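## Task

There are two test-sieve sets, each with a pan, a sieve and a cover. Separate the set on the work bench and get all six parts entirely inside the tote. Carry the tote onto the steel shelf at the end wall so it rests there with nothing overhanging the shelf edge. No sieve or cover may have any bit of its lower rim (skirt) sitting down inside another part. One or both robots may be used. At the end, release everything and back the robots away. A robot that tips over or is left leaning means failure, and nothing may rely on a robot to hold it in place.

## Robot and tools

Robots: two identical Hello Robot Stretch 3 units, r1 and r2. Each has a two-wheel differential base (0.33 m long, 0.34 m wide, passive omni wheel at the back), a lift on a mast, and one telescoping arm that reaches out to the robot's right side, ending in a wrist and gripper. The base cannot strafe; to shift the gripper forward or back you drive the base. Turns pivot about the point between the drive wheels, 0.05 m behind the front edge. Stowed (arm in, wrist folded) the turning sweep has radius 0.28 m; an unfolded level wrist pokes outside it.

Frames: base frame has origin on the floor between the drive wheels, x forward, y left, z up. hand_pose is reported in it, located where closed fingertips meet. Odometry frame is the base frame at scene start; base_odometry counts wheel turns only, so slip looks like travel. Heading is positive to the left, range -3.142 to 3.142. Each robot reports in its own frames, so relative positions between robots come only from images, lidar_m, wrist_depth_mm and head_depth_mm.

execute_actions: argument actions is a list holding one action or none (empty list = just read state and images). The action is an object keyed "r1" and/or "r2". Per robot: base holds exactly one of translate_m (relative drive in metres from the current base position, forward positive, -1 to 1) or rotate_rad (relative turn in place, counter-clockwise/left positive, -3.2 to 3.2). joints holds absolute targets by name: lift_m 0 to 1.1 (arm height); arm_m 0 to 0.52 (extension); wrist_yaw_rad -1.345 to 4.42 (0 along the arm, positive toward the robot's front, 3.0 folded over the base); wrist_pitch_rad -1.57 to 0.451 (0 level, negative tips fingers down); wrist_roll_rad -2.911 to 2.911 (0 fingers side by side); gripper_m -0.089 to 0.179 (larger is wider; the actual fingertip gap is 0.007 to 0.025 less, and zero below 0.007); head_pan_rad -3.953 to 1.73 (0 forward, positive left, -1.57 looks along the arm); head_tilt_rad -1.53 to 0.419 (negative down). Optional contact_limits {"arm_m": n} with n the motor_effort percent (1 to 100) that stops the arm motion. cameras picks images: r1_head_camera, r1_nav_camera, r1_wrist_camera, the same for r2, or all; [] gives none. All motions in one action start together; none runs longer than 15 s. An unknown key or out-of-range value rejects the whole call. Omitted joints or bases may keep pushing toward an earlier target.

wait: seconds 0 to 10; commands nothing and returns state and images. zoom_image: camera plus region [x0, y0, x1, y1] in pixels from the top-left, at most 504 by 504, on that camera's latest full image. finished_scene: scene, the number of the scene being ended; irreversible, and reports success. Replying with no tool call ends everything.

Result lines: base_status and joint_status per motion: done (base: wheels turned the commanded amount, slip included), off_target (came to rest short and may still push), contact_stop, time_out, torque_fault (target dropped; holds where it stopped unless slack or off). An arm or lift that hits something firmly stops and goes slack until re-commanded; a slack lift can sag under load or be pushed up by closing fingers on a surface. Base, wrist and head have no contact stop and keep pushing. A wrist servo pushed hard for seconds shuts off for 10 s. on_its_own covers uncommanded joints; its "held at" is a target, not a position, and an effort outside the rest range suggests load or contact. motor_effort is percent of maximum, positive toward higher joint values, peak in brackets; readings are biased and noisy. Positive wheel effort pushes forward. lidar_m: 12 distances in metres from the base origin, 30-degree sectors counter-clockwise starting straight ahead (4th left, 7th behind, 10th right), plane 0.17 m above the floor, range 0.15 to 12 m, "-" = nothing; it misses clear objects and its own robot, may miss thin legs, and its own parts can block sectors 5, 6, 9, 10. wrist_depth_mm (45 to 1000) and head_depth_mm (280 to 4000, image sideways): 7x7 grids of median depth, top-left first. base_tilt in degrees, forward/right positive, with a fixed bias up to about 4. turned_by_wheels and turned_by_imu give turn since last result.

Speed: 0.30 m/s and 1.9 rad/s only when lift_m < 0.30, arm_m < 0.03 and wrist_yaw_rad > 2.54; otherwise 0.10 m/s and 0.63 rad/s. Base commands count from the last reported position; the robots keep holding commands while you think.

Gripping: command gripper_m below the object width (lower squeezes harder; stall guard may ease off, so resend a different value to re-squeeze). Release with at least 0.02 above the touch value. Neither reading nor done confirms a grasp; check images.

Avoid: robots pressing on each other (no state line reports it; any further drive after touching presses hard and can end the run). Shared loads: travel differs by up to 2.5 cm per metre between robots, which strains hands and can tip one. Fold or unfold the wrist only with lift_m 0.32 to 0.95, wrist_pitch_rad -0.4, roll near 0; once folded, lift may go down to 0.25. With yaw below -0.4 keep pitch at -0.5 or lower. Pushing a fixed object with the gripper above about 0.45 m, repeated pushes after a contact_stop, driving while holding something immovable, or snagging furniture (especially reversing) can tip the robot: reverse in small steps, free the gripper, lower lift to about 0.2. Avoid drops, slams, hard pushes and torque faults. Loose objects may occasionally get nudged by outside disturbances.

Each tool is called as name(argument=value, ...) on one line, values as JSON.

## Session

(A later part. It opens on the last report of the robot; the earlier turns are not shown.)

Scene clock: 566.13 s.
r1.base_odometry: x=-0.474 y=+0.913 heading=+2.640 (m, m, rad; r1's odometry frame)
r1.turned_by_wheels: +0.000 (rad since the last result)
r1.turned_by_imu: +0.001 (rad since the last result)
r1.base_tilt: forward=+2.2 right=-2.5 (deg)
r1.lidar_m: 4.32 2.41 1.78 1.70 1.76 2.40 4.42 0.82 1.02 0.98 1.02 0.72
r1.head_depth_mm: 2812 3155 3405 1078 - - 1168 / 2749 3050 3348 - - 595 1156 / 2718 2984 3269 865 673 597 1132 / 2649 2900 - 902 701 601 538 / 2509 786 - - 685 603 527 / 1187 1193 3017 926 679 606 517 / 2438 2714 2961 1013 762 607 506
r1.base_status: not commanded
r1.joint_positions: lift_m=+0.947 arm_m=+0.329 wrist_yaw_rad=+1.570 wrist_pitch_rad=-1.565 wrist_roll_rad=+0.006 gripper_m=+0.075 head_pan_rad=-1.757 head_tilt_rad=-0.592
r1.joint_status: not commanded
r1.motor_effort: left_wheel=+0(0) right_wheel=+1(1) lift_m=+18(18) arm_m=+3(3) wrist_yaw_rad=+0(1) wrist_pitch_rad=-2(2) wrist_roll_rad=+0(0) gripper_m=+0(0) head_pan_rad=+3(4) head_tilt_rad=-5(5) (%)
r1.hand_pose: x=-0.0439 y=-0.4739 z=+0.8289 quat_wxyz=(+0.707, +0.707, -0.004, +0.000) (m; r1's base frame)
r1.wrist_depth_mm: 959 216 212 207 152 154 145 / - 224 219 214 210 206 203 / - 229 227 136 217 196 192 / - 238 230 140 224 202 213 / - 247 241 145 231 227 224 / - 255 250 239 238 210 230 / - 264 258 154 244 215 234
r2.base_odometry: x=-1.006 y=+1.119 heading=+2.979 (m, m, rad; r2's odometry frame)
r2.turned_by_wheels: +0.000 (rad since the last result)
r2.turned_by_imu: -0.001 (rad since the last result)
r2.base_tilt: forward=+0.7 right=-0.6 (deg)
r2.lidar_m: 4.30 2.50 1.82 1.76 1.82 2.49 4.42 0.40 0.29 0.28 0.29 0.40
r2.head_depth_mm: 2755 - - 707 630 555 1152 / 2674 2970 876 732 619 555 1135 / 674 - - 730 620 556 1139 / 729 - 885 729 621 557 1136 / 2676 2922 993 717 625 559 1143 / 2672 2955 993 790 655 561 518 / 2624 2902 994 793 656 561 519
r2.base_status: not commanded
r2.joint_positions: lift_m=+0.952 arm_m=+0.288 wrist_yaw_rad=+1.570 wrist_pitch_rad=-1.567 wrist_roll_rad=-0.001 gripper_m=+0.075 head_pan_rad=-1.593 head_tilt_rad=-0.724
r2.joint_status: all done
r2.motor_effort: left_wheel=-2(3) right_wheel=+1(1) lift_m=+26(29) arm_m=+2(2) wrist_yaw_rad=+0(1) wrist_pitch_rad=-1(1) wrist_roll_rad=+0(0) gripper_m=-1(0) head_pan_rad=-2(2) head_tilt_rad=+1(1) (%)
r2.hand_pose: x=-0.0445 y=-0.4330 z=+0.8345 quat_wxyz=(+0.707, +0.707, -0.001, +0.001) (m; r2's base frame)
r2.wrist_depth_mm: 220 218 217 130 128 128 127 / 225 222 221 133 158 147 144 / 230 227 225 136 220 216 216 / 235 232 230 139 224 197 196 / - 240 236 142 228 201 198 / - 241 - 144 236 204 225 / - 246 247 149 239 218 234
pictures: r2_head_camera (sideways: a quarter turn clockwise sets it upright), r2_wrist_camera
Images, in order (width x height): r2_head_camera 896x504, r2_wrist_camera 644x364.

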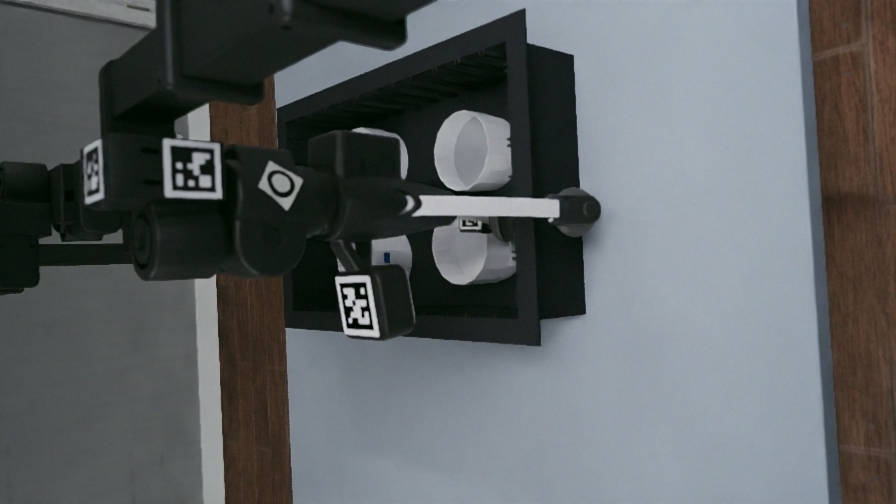

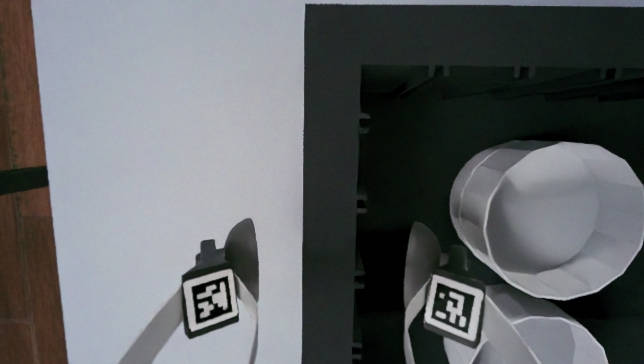

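execute_actions(actions=[{"r1":{"joints":{"gripper_m":-0.03,"lift_m":0.943}},"r2":{"joints":{"gripper_m":-0.03,"lift_m":0.949}}}], cameras=["r2_wrist_camera","r2_head_camera","r1_wrist_camera","r1_head_camera"])

Scene clock: 581.20 s.
r1.base_odometry: x=-0.474 y=+0.913 heading=+2.640 (m, m, rad; r1's odometry frame)
r1.turned_by_wheels: +0.000 (rad since the last result)
r1.turned_by_imu: +0.001 (rad since the last result)
r1.base_tilt: forward=+2.1 right=-2.4 (deg)
r1.lidar_m: 4.32 2.41 1.77 1.70 1.77 2.41 4.41 0.82 1.02 0.98 1.02 0.72
r1.head_depth_mm: 2820 3160 3372 1074 - - 1149 / 2750 3072 3314 - - 595 1154 / 2712 3004 3234 - 671 598 1136 / 2649 2937 3090 897 700 600 539 / 2515 2704 - - 695 602 527 / 2416 1195 3016 925 674 604 516 / 2439 2701 2961 1012 757 607 506
r1.base_status: not commanded
r1.joint_positions: lift_m=+0.943 arm_m=+0.329 wrist_yaw_rad=+1.574 wrist_pitch_rad=-1.565 wrist_roll_rad=+0.002 gripper_m=-0.029 head_pan_rad=-1.757 head_tilt_rad=-0.592
r1.joint_status: all done
r1.motor_effort: left_wheel=+0(0) right_wheel=+1(1) lift_m=+22(20) arm_m=-1(3) wrist_yaw_rad=-5(5) wrist_pitch_rad=-2(2) wrist_roll_rad=+2(2) gripper_m=-29(100) head_pan_rad=+3(3) head_tilt_rad=-4(4) (%)
r1.hand_pose: x=-0.0439 y=-0.4743 z=+0.8258 quat_wxyz=(+0.707, +0.707, -0.001, +0.002) (m; r1's base frame)
r1.wrist_depth_mm: 946 212 210 125 148 149 142 / 988 217 218 129 209 201 200 / - 225 223 133 213 192 190 / - 235 229 137 222 198 198 / - 243 238 139 226 225 221 / - 251 246 144 232 205 226 / - 257 252 150 242 211 233
r2.base_odometry: x=-1.006 y=+1.119 heading=+2.979 (m, m, rad; r2's odometry frame)
r2.turned_by_wheels: +0.000 (rad since the last result)
r2.turned_by_imu: -0.001 (rad since the last result)
r2.base_tilt: forward=+0.7 right=-0.5 (deg)
r2.lidar_m: 4.26 2.49 1.82 1.76 1.82 2.50 4.42 0.40 0.29 0.28 0.29 0.40
r2.head_depth_mm: 2747 - - 664 632 554 1158 / 2706 2960 876 732 618 555 1133 / 670 - - 731 621 556 1135 / 728 - 898 724 621 558 1136 / 2689 2927 954 719 624 559 1142 / 2673 2972 995 788 654 559 517 / 2644 2941 997 790 657 561 518
r2.base_status: not commanded
r2.joint_positions: lift_m=+0.949 arm_m=+0.288 wrist_yaw_rad=+1.570 wrist_pitch_rad=-1.567 wrist_roll_rad=-0.001 gripper_m=-0.029 head_pan_rad=-1.593 head_tilt_rad=-0.724
r2.joint_status: all done
r2.motor_effort: left_wheel=-2(2) right_wheel=+2(1) lift_m=+28(29) arm_m=-1(2) wrist_yaw_rad=+0(1) wrist_pitch_rad=-1(1) wrist_roll_rad=+0(0) gripper_m=-18(91) head_pan_rad=-3(3) head_tilt_rad=+1(1) (%)
r2.hand_pose: x=-0.0445 y=-0.4332 z=+0.8314 quat_wxyz=(+0.707, +0.707, -0.001, +0.001) (m; r2's base frame)
r2.wrist_depth_mm: 215 214 213 126 125 124 123 / 221 219 218 129 159 154 145 / 227 222 222 132 215 213 211 / 232 229 227 134 221 194 192 / - 233 230 138 224 198 196 / - 239 236 140 228 207 195 / - 243 243 144 236 213 230
pictures: r1_head_camera (sideways: a quarter turn clockwise sets it upright), r1_wrist_camera, r2_head_camera (sideways: a quarter turn clockwise sets it upright), r2_wrist_camera
Images, in order (width x height): r1_head_camera 896x504, r1_wrist_camera 644x364, r2_head_camera 896x504, r2_wrist_camera 644x364.

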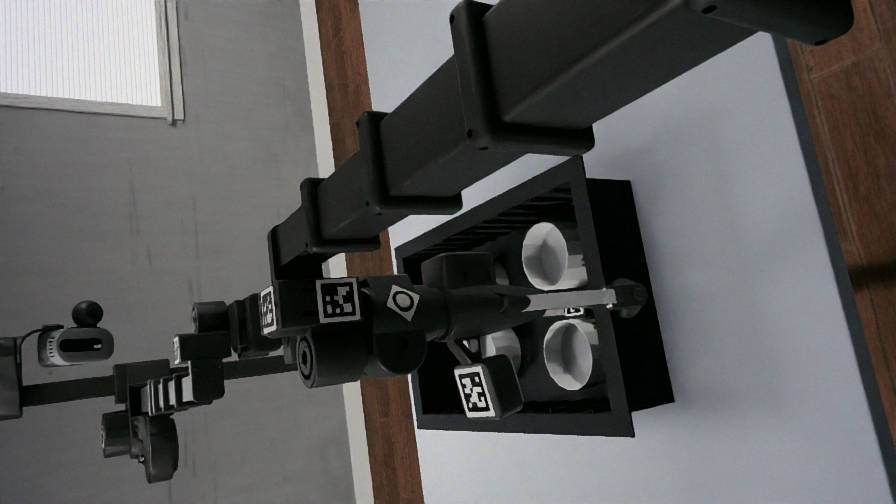

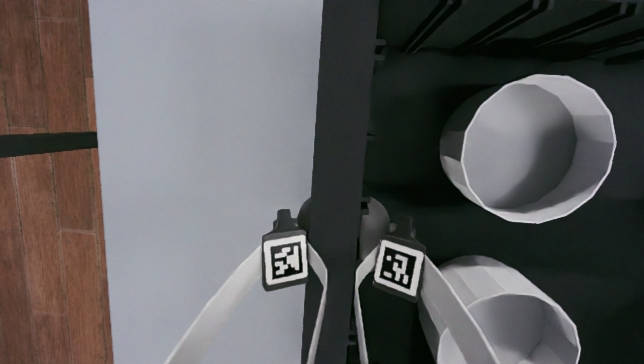

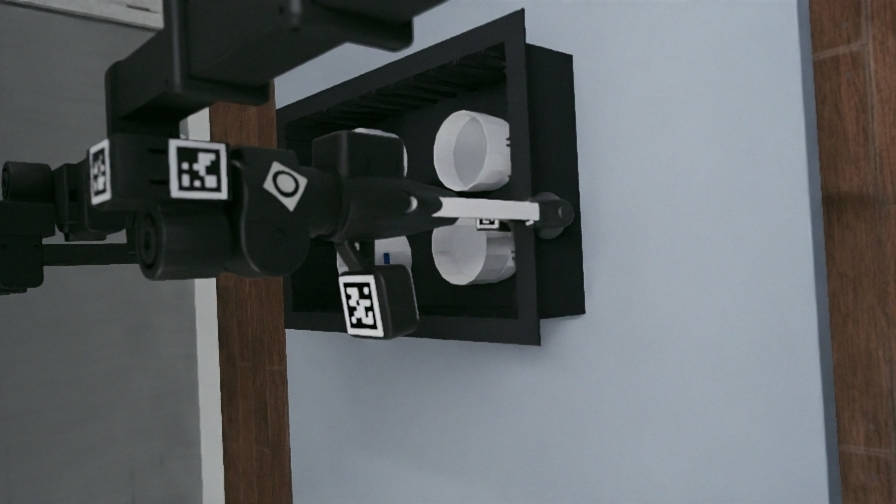

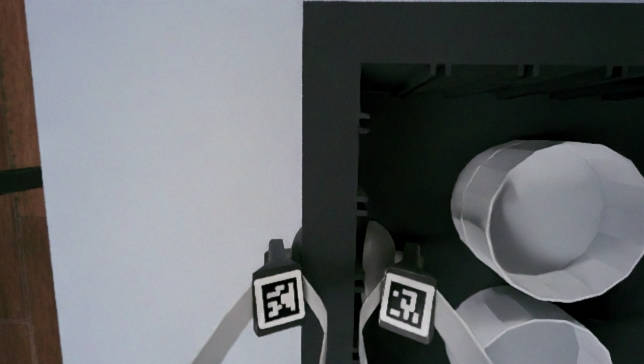

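execute_actions(actions=[{"r1":{"base":{"translate_m":0.499},"joints":{"lift_m":0.988,"arm_m":0.333}},"r2":{"base":{"translate_m":-0.5},"joints":{"lift_m":0.993,"arm_m":0.293}}}], cameras=["r2_wrist_camera","r2_head_camera","r1_wrist_camera","r1_head_camera"])

Scene clock: 594.60 s.
r1.base_odometry: x=-0.911 y=+1.153 heading=+2.640 (m, m, rad; r1's odometry frame)
r1.turned_by_wheels: +0.000 (rad since the last result)
r1.turned_by_imu: +0.001 (rad since the last result)
r1.base_tilt: forward=+2.1 right=-2.4 (deg)
r1.lidar_m: 3.82 2.44 1.74 1.71 1.76 2.41 1.31 1.29 1.01 0.97 0.35 3.98
r1.head_depth_mm: 2837 3139 3447 - 691 594 1178 / 2762 3062 3355 - 739 595 1156 / 2679 2954 - 943 673 598 1132 / 2635 2854 3173 818 645 601 537 / 2506 739 - 809 645 603 527 / 1162 1294 3036 851 651 604 516 / 2425 2705 2970 1010 732 609 506
r1.base_status: done
r1.joint_positions: lift_m=+0.987 arm_m=+0.333 wrist_yaw_rad=+1.572 wrist_pitch_rad=-1.564 wrist_roll_rad=+0.003 gripper_m=-0.026 head_pan_rad=-1.757 head_tilt_rad=-0.592
r1.joint_status: all done
r1.motor_effort: left_wheel=+0(4) right_wheel=+1(8) lift_m=+51(55) arm_m=+3(1) wrist_yaw_rad=-2(5) wrist_pitch_rad=-2(2) wrist_roll_rad=+1(2) gripper_m=-23(27) head_pan_rad=+3(4) head_tilt_rad=-6(5) (%)
r1.hand_pose: x=-0.0438 y=-0.4780 z=+0.8695 quat_wxyz=(+0.707, +0.707, -0.003, +0.001) (m; r1's base frame)
r1.wrist_depth_mm: - 256 252 131 156 145 138 / - 263 260 134 214 201 207 / - 271 266 136 218 197 210 / - 280 276 139 222 201 215 / - 290 284 141 226 225 221 / - 303 294 145 228 205 226 / - - 304 149 234 208 228
r2.base_odometry: x=-0.512 y=+1.038 heading=+2.979 (m, m, rad; r2's odometry frame)
r2.turned_by_wheels: +0.000 (rad since the last result)
r2.turned_by_imu: -0.002 (rad since the last result)
r2.base_tilt: forward=+0.7 right=-0.6 (deg)
r2.lidar_m: 1.09 2.49 1.82 1.76 1.83 2.50 3.93 0.39 0.29 0.28 0.29 0.40
r2.head_depth_mm: 2630 2935 977 636 633 554 887 / - 2976 800 694 619 556 1134 / - - - 692 621 556 1141 / 1205 - 812 659 622 558 1138 / 2704 2984 867 632 638 559 1139 / 2663 2909 990 788 656 560 516 / 2641 2905 996 791 655 562 518
r2.base_status: done
r2.joint_positions: lift_m=+0.993 arm_m=+0.293 wrist_yaw_rad=+1.570 wrist_pitch_rad=-1.564 wrist_roll_rad=-0.001 gripper_m=-0.029 head_pan_rad=-1.593 head_tilt_rad=-0.724
r2.joint_status: all done
r2.motor_effort: left_wheel=-2(8) right_wheel=+1(3) lift_m=+36(38) arm_m=+2(0) wrist_yaw_rad=+1(0) wrist_pitch_rad=-2(2) wrist_roll_rad=+0(0) gripper_m=-15(19) head_pan_rad=-2(2) head_tilt_rad=+1(1) (%)
r2.hand_pose: x=-0.0437 y=-0.4380 z=+0.8750 quat_wxyz=(+0.707, +0.707, -0.002, +0.002) (m; r2's base frame)
r2.wrist_depth_mm: - 257 257 121 119 118 116 / - 262 263 125 178 154 138 / - 269 264 129 211 209 207 / - 275 272 133 218 190 188 / - 282 277 137 226 197 189 / - 284 282 141 231 202 225 / - 295 289 146 244 216 233
pictures: r1_head_camera (sideways: a quarter turn clockwise sets it upright), r1_wrist_camera, r2_head_camera (sideways: a quarter turn clockwise sets it upright), r2_wrist_camera
Images, in order (width x height): r1_head_camera 896x504, r1_wrist_camera 644x364, r2_head_camera 896x504, r2_wrist_camera 644x364.

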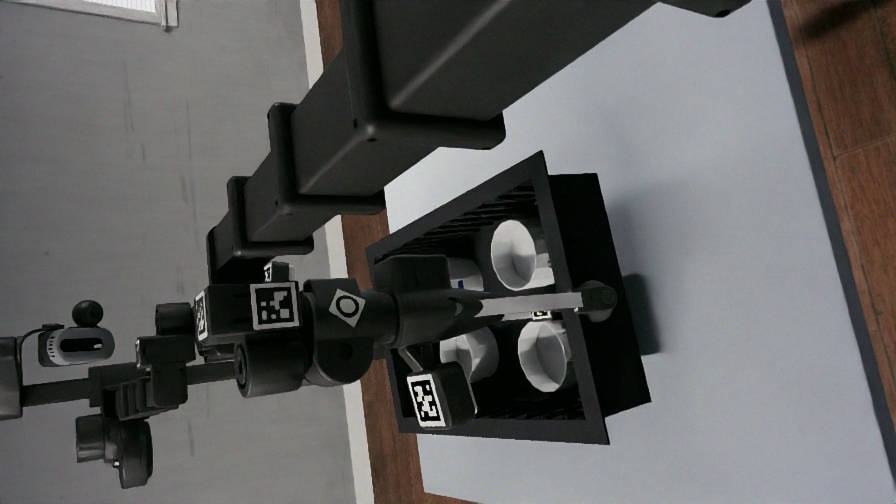

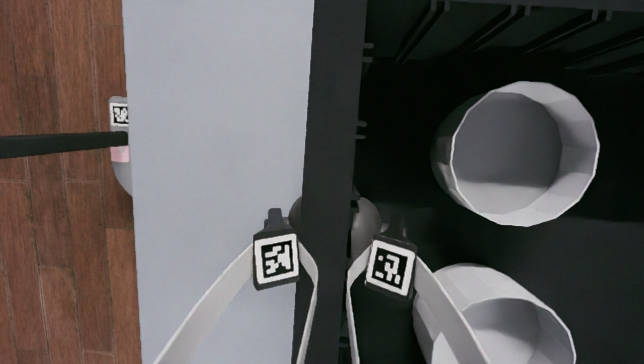

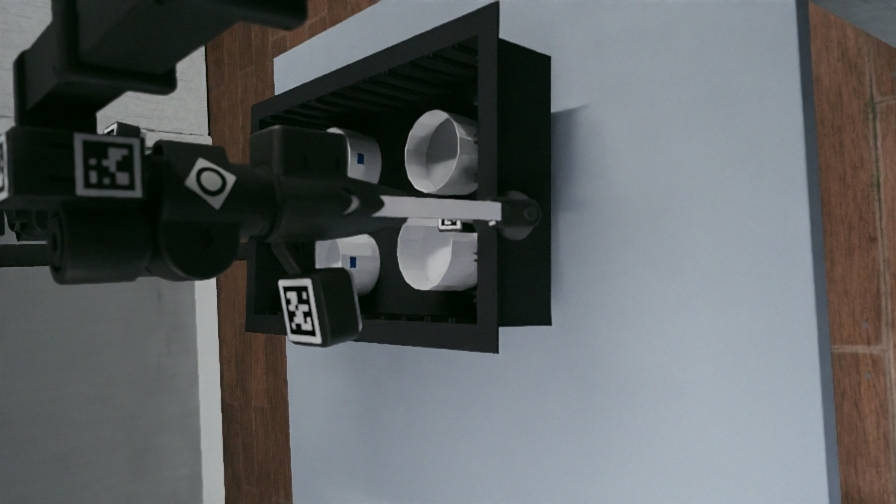

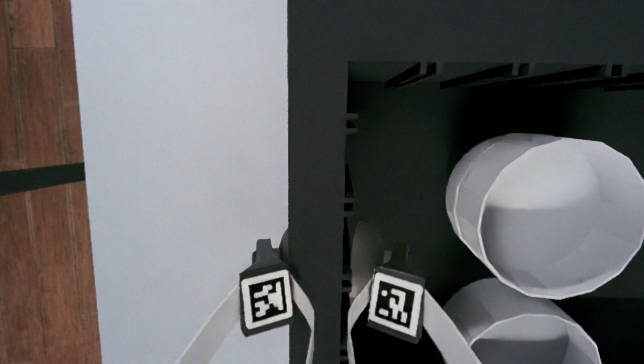

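execute_actions(actions=[{"r1":{"base":{"translate_m":0.998}},"r2":{"base":{"translate_m":-1.0},"joints":{"gripper_m":-0.04}}}], cameras=["r2_wrist_camera","r2_head_camera","r1_wrist_camera","r1_nav_camera"])

Scene clock: 614.07 s.
r1.base_odometry: x=-1.786 y=+1.634 heading=+2.640 (m, m, rad; r1's odometry frame)
r1.turned_by_wheels: +0.000 (rad since the last result)
r1.turned_by_imu: +0.003 (rad since the last result)
r1.base_tilt: forward=+2.1 right=-2.4 (deg)
r1.lidar_m: 2.83 2.45 1.78 1.70 1.76 2.42 2.27 0.88 1.27 1.26 3.16 2.94
r1.head_depth_mm: 2833 3155 3400 - 1686 1446 1206 / 2760 3066 3306 - 1801 1452 1208 / 2711 2963 - 2298 1639 1452 1217 / 2642 2836 3177 822 630 1462 1220 / 2467 739 - 810 622 1468 1219 / 1158 1974 3046 853 651 1469 1227 / 2409 2694 2954 2455 1786 1481 1232
r1.base_status: done
r1.joint_positions: lift_m=+0.987 arm_m=+0.333 wrist_yaw_rad=+1.570 wrist_pitch_rad=-1.562 wrist_roll_rad=+0.003 gripper_m=-0.026 head_pan_rad=-1.757 head_tilt_rad=-0.592
r1.joint_status: not commanded
r1.motor_effort: left_wheel=+0(3) right_wheel=+0(7) lift_m=+51(51) arm_m=+3(3) wrist_yaw_rad=+0(2) wrist_pitch_rad=-3(2) wrist_roll_rad=+1(1) gripper_m=-24(25) head_pan_rad=+4(4) head_tilt_rad=-4(4) (%)
r1.hand_pose: x=-0.0432 y=-0.4779 z=+0.8695 quat_wxyz=(+0.707, +0.707, -0.004, +0.001) (m; r1's base frame)
r1.wrist_depth_mm: - 994 - 131 153 146 138 / - - - 135 213 199 207 / - - - 136 218 197 211 / - - - 140 220 200 215 / - - - 141 226 224 221 / - - - 144 226 207 226 / - - - 148 237 206 230
r2.base_odometry: x=+0.474 y=+0.876 heading=+2.979 (m, m, rad; r2's odometry frame)
r2.turned_by_wheels: +0.000 (rad since the last result)
r2.turned_by_imu: -0.004 (rad since the last result)
r2.base_tilt: forward=+0.7 right=-0.6 (deg)
r2.lidar_m: 1.09 2.50 1.82 1.76 1.82 2.49 2.95 3.05 3.10 1.26 1.15 0.75
r2.head_depth_mm: 2643 2934 2334 636 1556 1367 1196 / - 2929 798 691 1514 1371 1190 / - - - 691 1529 1370 1195 / 1202 - 814 674 1533 1376 1198 / 2704 2942 2200 635 1574 1373 1199 / 2641 2939 2420 1952 1613 1372 1206 / 2682 2896 2439 1951 1612 1376 1204
r2.base_status: done
r2.joint_positions: lift_m=+0.993 arm_m=+0.293 wrist_yaw_rad=+1.570 wrist_pitch_rad=-1.562 wrist_roll_rad=-0.001 gripper_m=-0.039 head_pan_rad=-1.593 head_tilt_rad=-0.724
r2.joint_status: all done
r2.motor_effort: left_wheel=-2(10) right_wheel=+1(3) lift_m=+36(37) arm_m=+2(2) wrist_yaw_rad=+1(1) wrist_pitch_rad=-2(2) wrist_roll_rad=+0(0) gripper_m=-21(62) head_pan_rad=-2(1) head_tilt_rad=+1(1) (%)
r2.hand_pose: x=-0.0433 y=-0.4379 z=+0.8750 quat_wxyz=(+0.707, +0.707, -0.003, +0.003) (m; r2's base frame)
r2.wrist_depth_mm: - - - 120 119 118 117 / - - - 125 176 151 141 / - - - 129 212 207 207 / - - - 133 218 191 187 / - - - 136 224 196 190 / - - - 141 228 200 225 / - - - 147 243 217 233
pictures: r1_nav_camera (sideways: a quarter turn counterclockwise sets it upright), r1_wrist_camera, r2_head_camera (sideways: a quarter turn clockwise sets it upright), r2_wrist_camera
Images, in order (width x height): r1_nav_camera 672x504, r1_wrist_camera 644x364, r2_head_camera 896x504, r2_wrist_camera 644x364.

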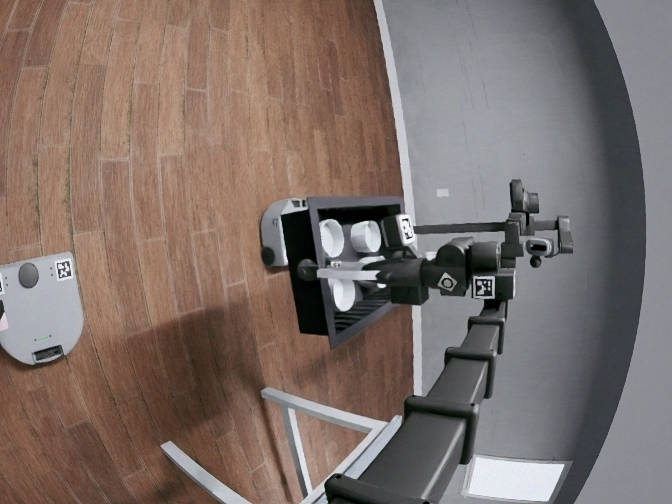

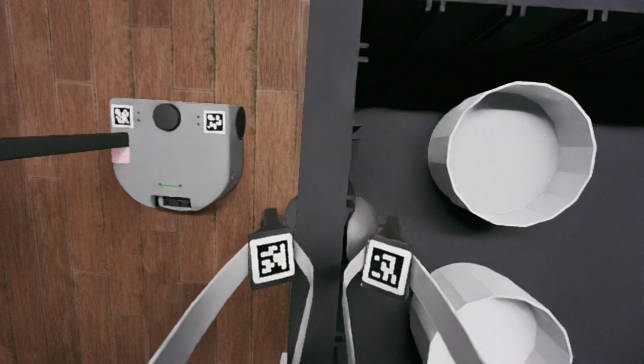

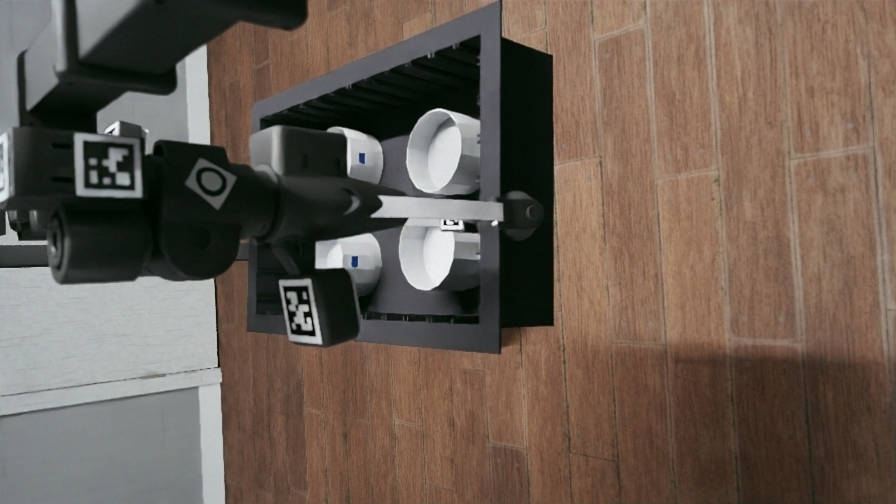

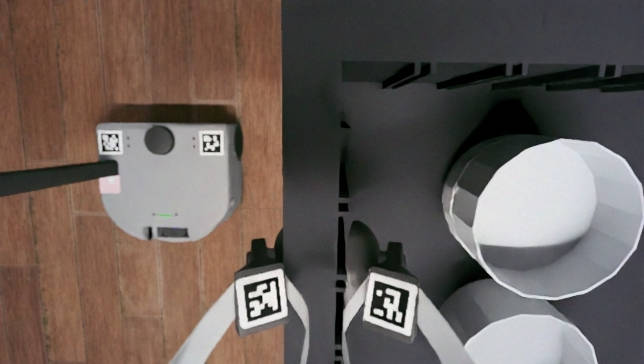

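execute_actions(actions=[{"r1":{"base":{"translate_m":0.998},"joints":{"arm_m":0.326,"head_pan_rad":-1.0,"head_tilt_rad":-0.5}},"r2":{"base":{"translate_m":-1.0}}}], cameras=["r2_wrist_camera","r1_head_camera","r1_wrist_camera","r1_nav_camera"])

Scene clock: 629.87 s.
r1.base_odometry: x=-2.661 y=+2.114 heading=+2.639 (m, m, rad; r1's odometry frame)
r1.turned_by_wheels: +0.000 (rad since the last result)
r1.turned_by_imu: +0.002 (rad since the last result)
r1.base_tilt: forward=+2.1 right=-2.4 (deg)
r1.lidar_m: 1.83 1.89 1.79 1.72 1.78 2.43 1.85 2.07 3.18 1.26 2.60 1.90
r1.head_depth_mm: 2525 2725 2953 2763 1918 1420 1268 / 2661 2874 3124 2770 1990 1548 1270 / 2775 3058 3326 2776 2013 1560 1274 / 2916 3153 3501 2809 2015 1570 1281 / 2644 2793 3032 2837 2030 1574 1287 / 2281 2435 2556 2619 2031 1576 1287 / 2034 2132 2244 2366 2049 1594 1294
r1.base_status: done
r1.joint_positions: lift_m=+0.987 arm_m=+0.326 wrist_yaw_rad=+1.570 wrist_pitch_rad=-1.562 wrist_roll_rad=+0.004 gripper_m=-0.026 head_pan_rad=-1.007 head_tilt_rad=-0.507
r1.joint_status: all done
r1.motor_effort: left_wheel=+0(2) right_wheel=+1(7) lift_m=+50(51) arm_m=-2(3) wrist_yaw_rad=+0(0) wrist_pitch_rad=-2(3) wrist_roll_rad=+1(1) gripper_m=-24(25) head_pan_rad=+4(40) head_tilt_rad=+4(19) (%)
r1.hand_pose: x=-0.0432 y=-0.4713 z=+0.8695 quat_wxyz=(+0.707, +0.707, -0.005, +0.001) (m; r1's base frame)
r1.wrist_depth_mm: - - 939 132 154 145 137 / - - - 134 214 199 207 / - - - 136 220 198 211 / - - - 139 223 201 214 / - - - 141 226 223 220 / - - - 144 230 207 226 / - - - 148 235 206 229
r2.base_odometry: x=+1.461 y=+0.714 heading=+2.979 (m, m, rad; r2's odometry frame)
r2.turned_by_wheels: +0.000 (rad since the last result)
r2.turned_by_imu: -0.003 (rad since the last result)
r2.base_tilt: forward=+0.8 right=-0.6 (deg)
r2.lidar_m: 1.71 2.49 1.82 1.75 1.82 2.03 1.95 2.02 2.76 1.26 3.08 1.93
r2.head_depth_mm: 2652 2950 2325 639 1563 1362 1200 / - 2976 799 694 1522 1366 1193 / - - - 691 1522 1371 1197 / 1200 - 805 675 1550 1368 1201 / 2659 2948 2205 633 1570 1377 1205 / 2651 2949 2421 1949 1616 1377 1208 / 2628 2883 2458 1944 1621 1374 1205
r2.base_status: done
r2.joint_positions: lift_m=+0.993 arm_m=+0.293 wrist_yaw_rad=+1.570 wrist_pitch_rad=-1.561 wrist_roll_rad=-0.001 gripper_m=-0.039 head_pan_rad=-1.593 head_tilt_rad=-0.724
r2.joint_status: not commanded
r2.motor_effort: left_wheel=-2(8) right_wheel=+1(4) lift_m=+36(37) arm_m=+2(2) wrist_yaw_rad=-1(0) wrist_pitch_rad=-2(3) wrist_roll_rad=+0(0) gripper_m=-18(19) head_pan_rad=-2(2) head_tilt_rad=+1(1) (%)
r2.hand_pose: x=-0.0431 y=-0.4379 z=+0.8749 quat_wxyz=(+0.707, +0.707, -0.003, +0.003) (m; r2's base frame)
r2.wrist_depth_mm: - - - 121 120 119 117 / - - - 125 173 154 136 / - - - 129 214 207 205 / - - - 134 218 191 188 / - - - 137 225 196 190 / - - - 141 230 201 223 / - - - 147 243 217 232
pictures: r1_head_camera (sideways: a quarter turn clockwise sets it upright), r1_nav_camera (sideways: a quarter turn counterclockwise sets it upright), r1_wrist_camera, r2_wrist_camera
Images, in order (width x height): r1_head_camera 896x504, r1_nav_camera 672x504, r1_wrist_camera 644x364, r2_wrist_camera 644x364.

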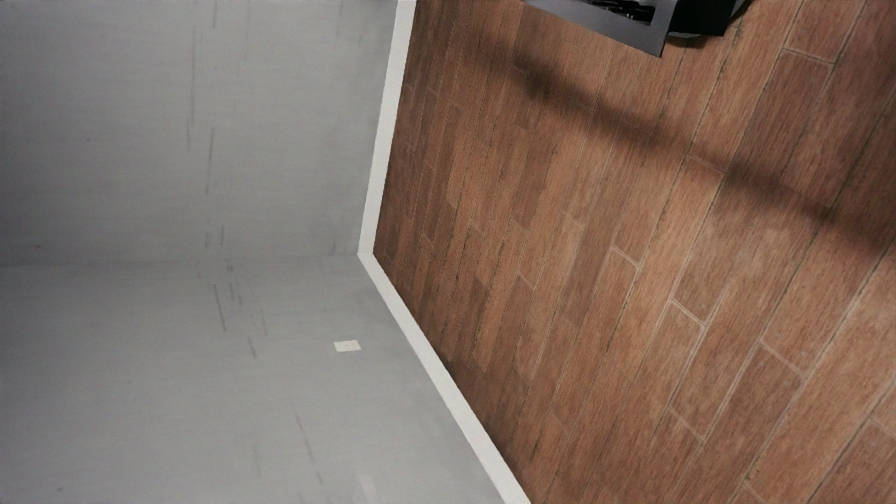

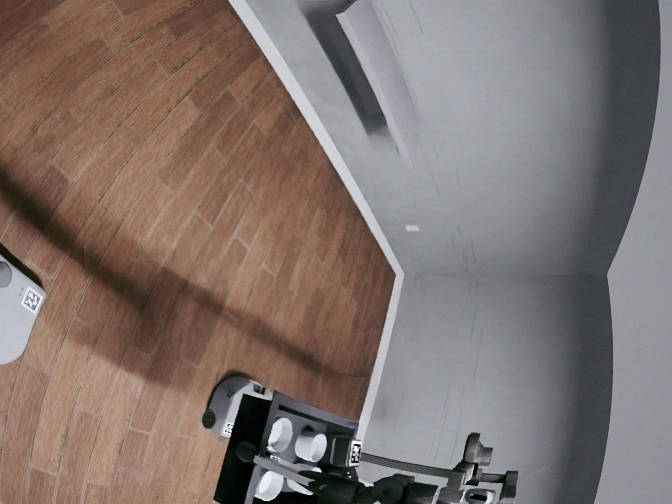

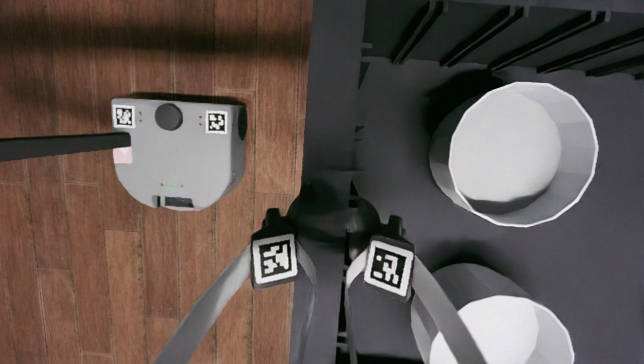

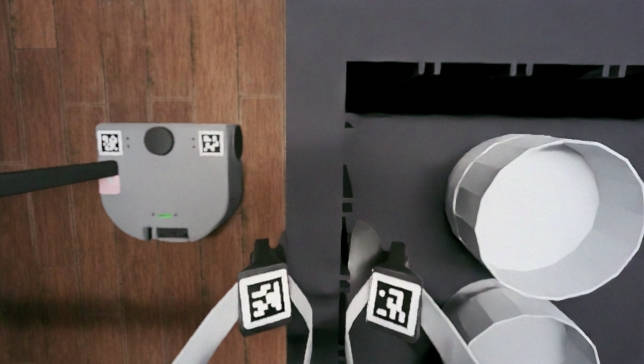

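execute_actions(actions=[{"r1":{"base":{"translate_m":0.998},"joints":{"arm_m":0.321,"head_pan_rad":-1.05,"head_tilt_rad":-0.62}},"r2":{"base":{"translate_m":-1.0},"joints":{"head_pan_rad":-2.1,"head_tilt_rad":-0.62}}}])

Scene clock: 643.43 s.
r1.base_odometry: x=-3.536 y=+2.594 heading=+2.639 (m, m, rad; r1's odometry frame)
r1.turned_by_wheels: +0.000 (rad since the last result)
r1.turned_by_imu: +0.002 (rad since the last result)
r1.base_tilt: forward=+2.2 right=-2.4 (deg)
r1.lidar_m: 0.83 0.85 1.16 1.73 1.79 2.40 2.85 2.99 3.17 1.26 1.18 0.86
r1.head_depth_mm: 2500 2735 2971 2234 595 1394 1199 / 2328 2735 3013 2315 1778 1431 1198 / 1795 2012 2168 2147 1772 1439 1201 / 1459 1608 1647 1008 1738 1444 1202 / 1226 1325 1339 972 819 1445 1207 / 1056 1135 1194 973 739 1373 1214 / 931 989 1051 980 741 614 1218
r1.base_status: done
r1.joint_positions: lift_m=+0.987 arm_m=+0.321 wrist_yaw_rad=+1.570 wrist_pitch_rad=-1.562 wrist_roll_rad=+0.004 gripper_m=-0.026 head_pan_rad=-1.043 head_tilt_rad=-0.612
r1.joint_status: all done
r1.motor_effort: left_wheel=+0(2) right_wheel=+1(7) lift_m=+50(51) arm_m=-3(1) wrist_yaw_rad=+0(0) wrist_pitch_rad=-3(2) wrist_roll_rad=+1(1) gripper_m=-24(24) head_pan_rad=-4(11) head_tilt_rad=-5(18) (%)
r1.hand_pose: x=-0.0433 y=-0.4663 z=+0.8695 quat_wxyz=(+0.707, +0.707, -0.005, +0.001) (m; r1's base frame)
r1.wrist_depth_mm: - 977 945 131 155 144 137 / - - - 134 214 201 207 / - - - 136 217 198 211 / - - - 139 222 201 213 / - - - 140 225 223 220 / - - - 145 228 204 225 / - - - 148 234 207 229
r2.base_odometry: x=+2.448 y=+0.551 heading=+2.979 (m, m, rad; r2's odometry frame)
r2.turned_by_wheels: +0.000 (rad since the last result)
r2.turned_by_imu: -0.003 (rad since the last result)
r2.base_tilt: forward=+0.7 right=-0.6 (deg)
r2.lidar_m: 2.71 2.49 1.83 1.75 1.35 0.99 0.95 0.99 1.35 1.26 3.10 2.85
r2.head_depth_mm: 1106 1183 1182 - - - 1240 / 1223 1330 1302 - - 1390 1249 / 1380 1514 1302 - - 1425 1248 / 1582 1760 - - 1693 1461 1255 / 1867 2076 - 2052 626 1464 1253 / 2254 2445 - 755 595 1478 1263 / 2640 - 2856 777 643 1438 1269
r2.base_status: done
r2.joint_positions: lift_m=+0.993 arm_m=+0.293 wrist_yaw_rad=+1.570 wrist_pitch_rad=-1.561 wrist_roll_rad=-0.001 gripper_m=-0.039 head_pan_rad=-2.093 head_tilt_rad=-0.626
r2.joint_status: all done
r2.motor_effort: left_wheel=-2(10) right_wheel=+0(3) lift_m=+36(37) arm_m=+2(1) wrist_yaw_rad=+1(1) wrist_pitch_rad=-3(2) wrist_roll_rad=+0(0) gripper_m=-21(18) head_pan_rad=-2(25) head_tilt_rad=+2(9) (%)
r2.hand_pose: x=-0.0431 y=-0.4379 z=+0.8749 quat_wxyz=(+0.707, +0.707, -0.003, +0.003) (m; r2's base frame)
r2.wrist_depth_mm: - - - 121 119 118 117 / - - - 125 173 150 138 / - - - 129 210 209 207 / - - - 133 217 191 188 / - - - 137 224 198 191 / - - - 141 228 201 222 / - - - 146 241 218 232
pictures: r1_head_camera (sideways: a quarter turn clockwise sets it upright), r1_nav_camera (sideways: a quarter turn counterclockwise sets it upright), r1_wrist_camera, r2_head_camera (sideways: a quarter turn clockwise sets it upright), r2_nav_camera (sideways: a quarter turn counterclockwise sets it upright), r2_wrist_camera
Images, in order (width x height): r1_head_camera 896x504, r1_nav_camera 672x504, r1_wrist_camera 644x364, r2_head_camera 896x504, r2_nav_camera 672x504, r2_wrist_camera 644x364.

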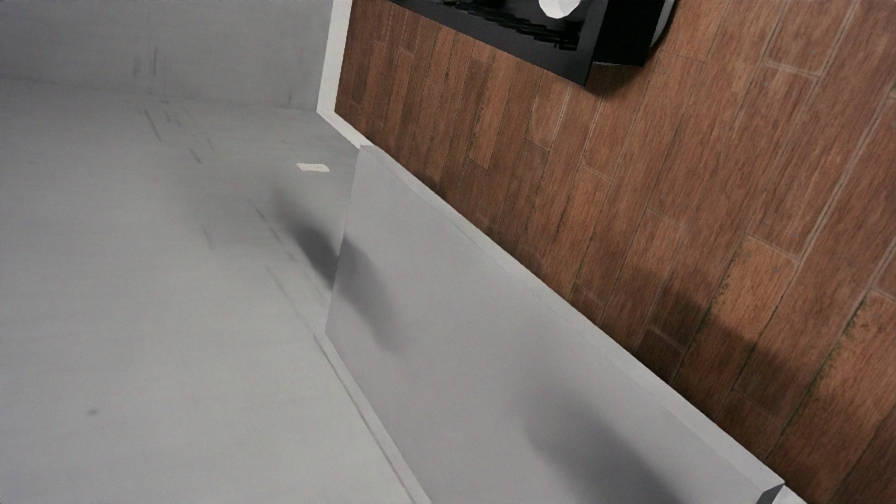

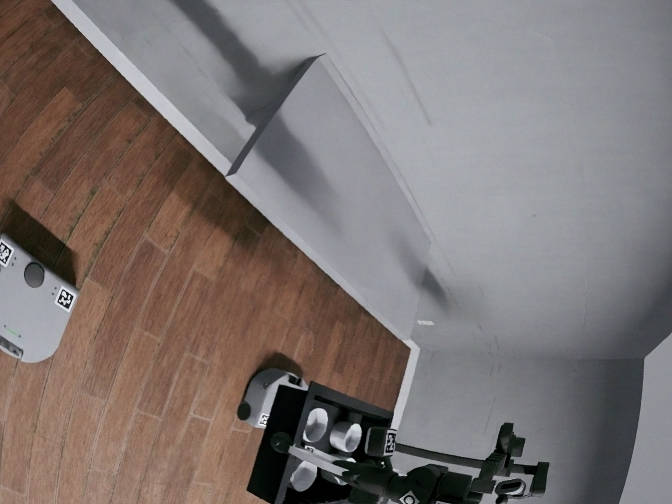

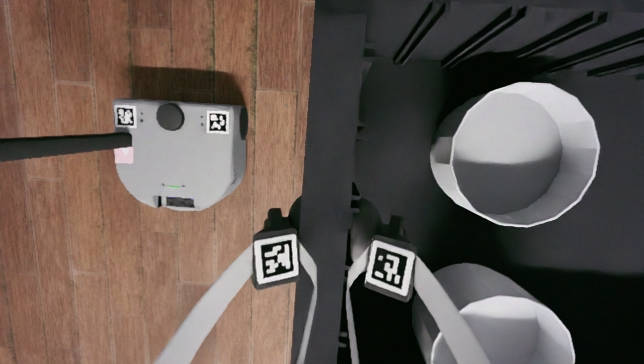

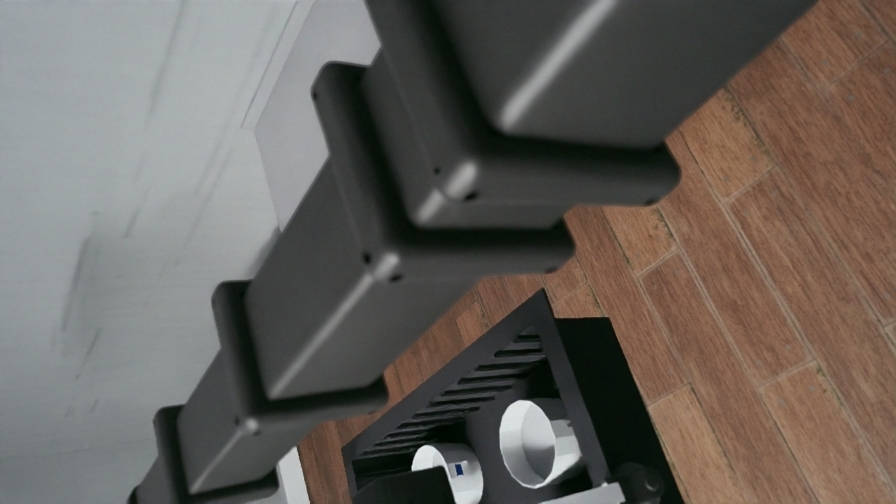

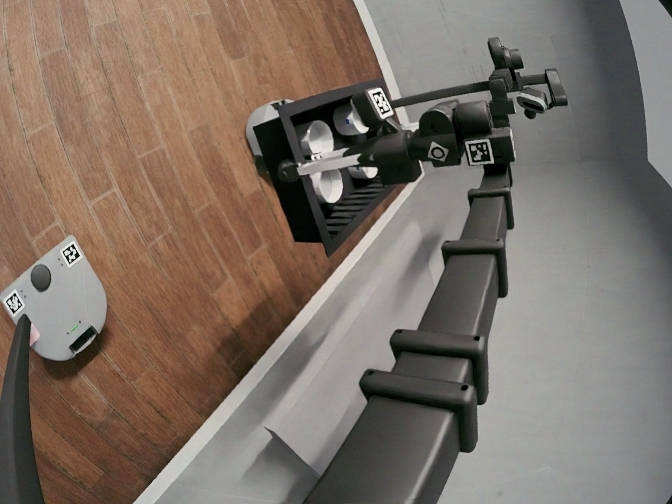

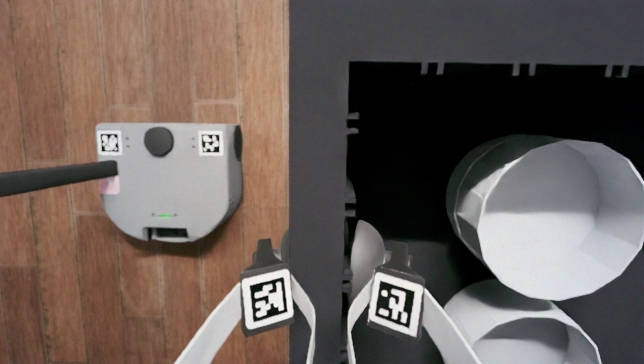

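execute_actions(actions=[{"r1":{"base":{"translate_m":0.599},"joints":{"arm_m":0.319,"head_pan_rad":-1.75,"head_tilt_rad":-0.7}},"r2":{"base":{"translate_m":-0.6},"joints":{"head_pan_rad":-1.45,"head_tilt_rad":-0.75}}}])

Scene clock: 656.47 s.
r1.base_odometry: x=-4.061 y=+2.883 heading=+2.639 (m, m, rad; r1's odometry frame)
r1.turned_by_wheels: +0.000 (rad since the last result)
r1.turned_by_imu: +0.001 (rad since the last result)
r1.base_tilt: forward=+2.2 right=-2.5 (deg)
r1.lidar_m: 0.22 0.23 0.32 0.87 1.79 2.44 3.45 3.55 3.17 0.90 0.32 0.23
r1.head_depth_mm: 2823 3196 - - 1633 1341 504 / 2761 3007 - 2000 1598 556 495 / 2692 - 2575 710 653 558 485 / 2622 - 3035 720 636 560 476 / 1038 - - 784 623 561 477 / 1077 2773 2898 704 626 563 479 / 1693 1821 1280 869 684 564 480
r1.base_status: done
r1.joint_positions: lift_m=+0.987 arm_m=+0.319 wrist_yaw_rad=+1.570 wrist_pitch_rad=-1.562 wrist_roll_rad=+0.004 gripper_m=-0.026 head_pan_rad=-1.743 head_tilt_rad=-0.691
r1.joint_status: all done
r1.motor_effort: left_wheel=-1(2) right_wheel=+1(7) lift_m=+50(50) arm_m=-3(4) wrist_yaw_rad=+0(0) wrist_pitch_rad=-3(2) wrist_roll_rad=+1(1) gripper_m=-23(24) head_pan_rad=-4(41) head_tilt_rad=-5(17) (%)
r1.hand_pose: x=-0.0433 y=-0.4644 z=+0.8695 quat_wxyz=(+0.707, +0.707, -0.005, +0.001) (m; r1's base frame)
r1.wrist_depth_mm: 260 252 251 131 153 145 138 / 266 262 258 134 213 200 208 / 275 272 267 136 217 200 209 / 284 280 274 139 222 202 215 / - 290 284 140 226 224 221 / - 300 291 144 229 206 224 / - 310 303 148 237 208 229
r2.base_odometry: x=+3.040 y=+0.454 heading=+2.978 (m, m, rad; r2's odometry frame)
r2.turned_by_wheels: +0.000 (rad since the last result)
r2.turned_by_imu: -0.002 (rad since the last result)
r2.base_tilt: forward=+0.8 right=-0.6 (deg)
r2.lidar_m: 3.31 2.49 1.81 1.40 0.50 0.37 0.35 0.37 0.50 1.26 3.11 3.40
r2.head_depth_mm: - 1455 785 688 610 550 483 / - - - 677 611 549 482 / 2628 2919 786 656 620 551 483 / 2725 2945 942 625 629 552 484 / 2745 2980 2372 1915 1547 575 485 / 2772 3019 2369 1905 1596 1370 1193 / 2777 3031 2373 1908 1603 1356 1203
r2.base_status: done
r2.joint_positions: lift_m=+0.993 arm_m=+0.293 wrist_yaw_rad=+1.570 wrist_pitch_rad=-1.561 wrist_roll_rad=-0.001 gripper_m=-0.039 head_pan_rad=-1.457 head_tilt_rad=-0.740
r2.joint_status: all done
r2.motor_effort: left_wheel=-2(8) right_wheel=+1(4) lift_m=+37(37) arm_m=+1(2) wrist_yaw_rad=+1(0) wrist_pitch_rad=-3(3) wrist_roll_rad=+0(0) gripper_m=-18(19) head_pan_rad=+3(28) head_tilt_rad=-3(14) (%)
r2.hand_pose: x=-0.0431 y=-0.4379 z=+0.8749 quat_wxyz=(+0.707, +0.707, -0.003, +0.003) (m; r2's base frame)
r2.wrist_depth_mm: 262 262 258 121 120 118 117 / 264 265 261 125 172 150 131 / 271 269 267 129 213 206 207 / 277 274 271 133 218 191 187 / 281 278 276 137 225 197 190 / 289 287 282 141 230 202 224 / 296 291 291 147 243 216 231
pictures: r1_head_camera (sideways: a quarter turn clockwise sets it upright), r1_nav_camera (sideways: a quarter turn counterclockwise sets it upright), r1_wrist_camera, r2_head_camera (sideways: a quarter turn clockwise sets it upright), r2_nav_camera (sideways: a quarter turn counterclockwise sets it upright), r2_wrist_camera
Images, in order (width x height): r1_head_camera 896x504, r1_nav_camera 672x504, r1_wrist_camera 644x364, r2_head_camera 896x504, r2_nav_camera 672x504, r2_wrist_camera 644x364.

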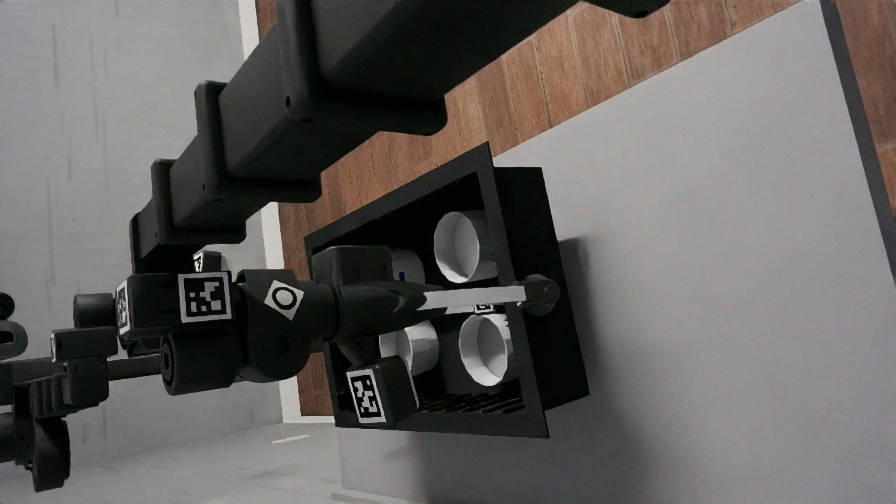

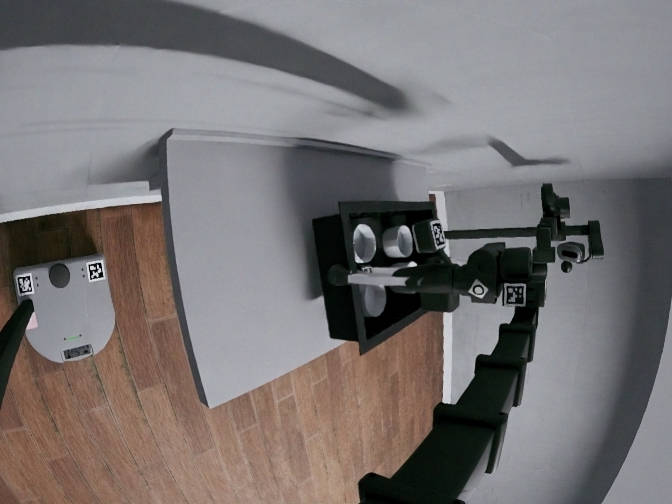

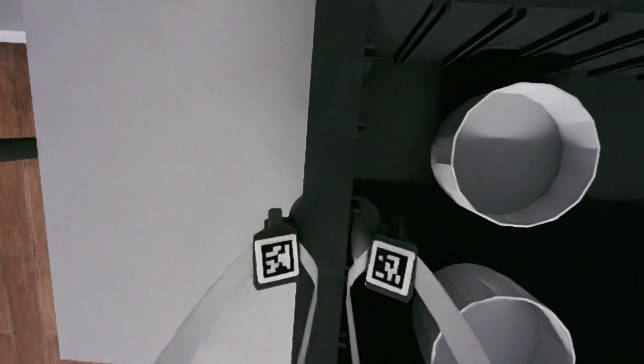

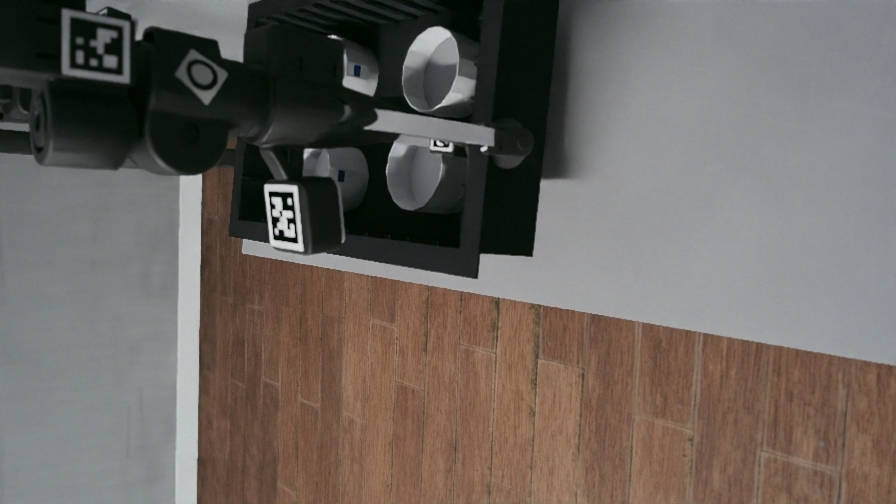

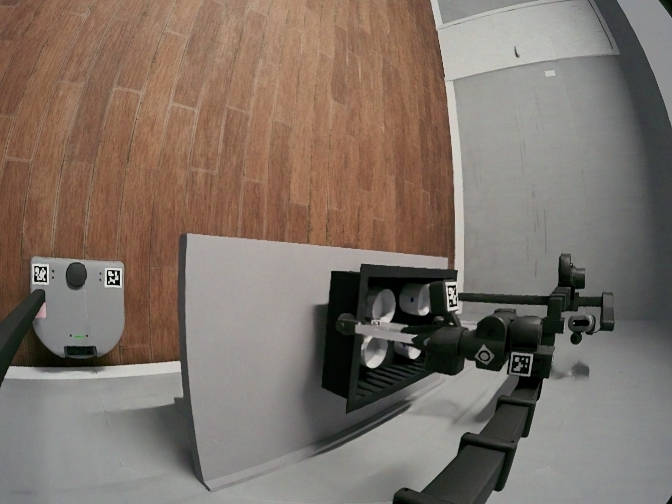

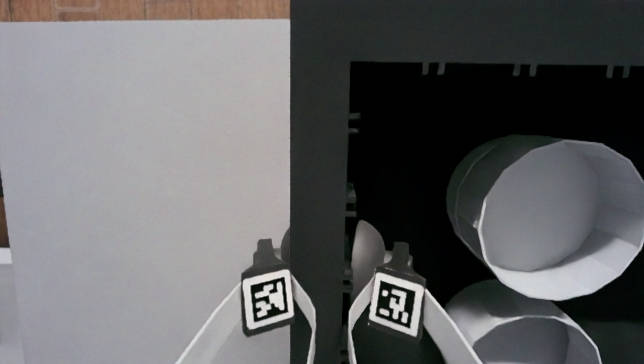

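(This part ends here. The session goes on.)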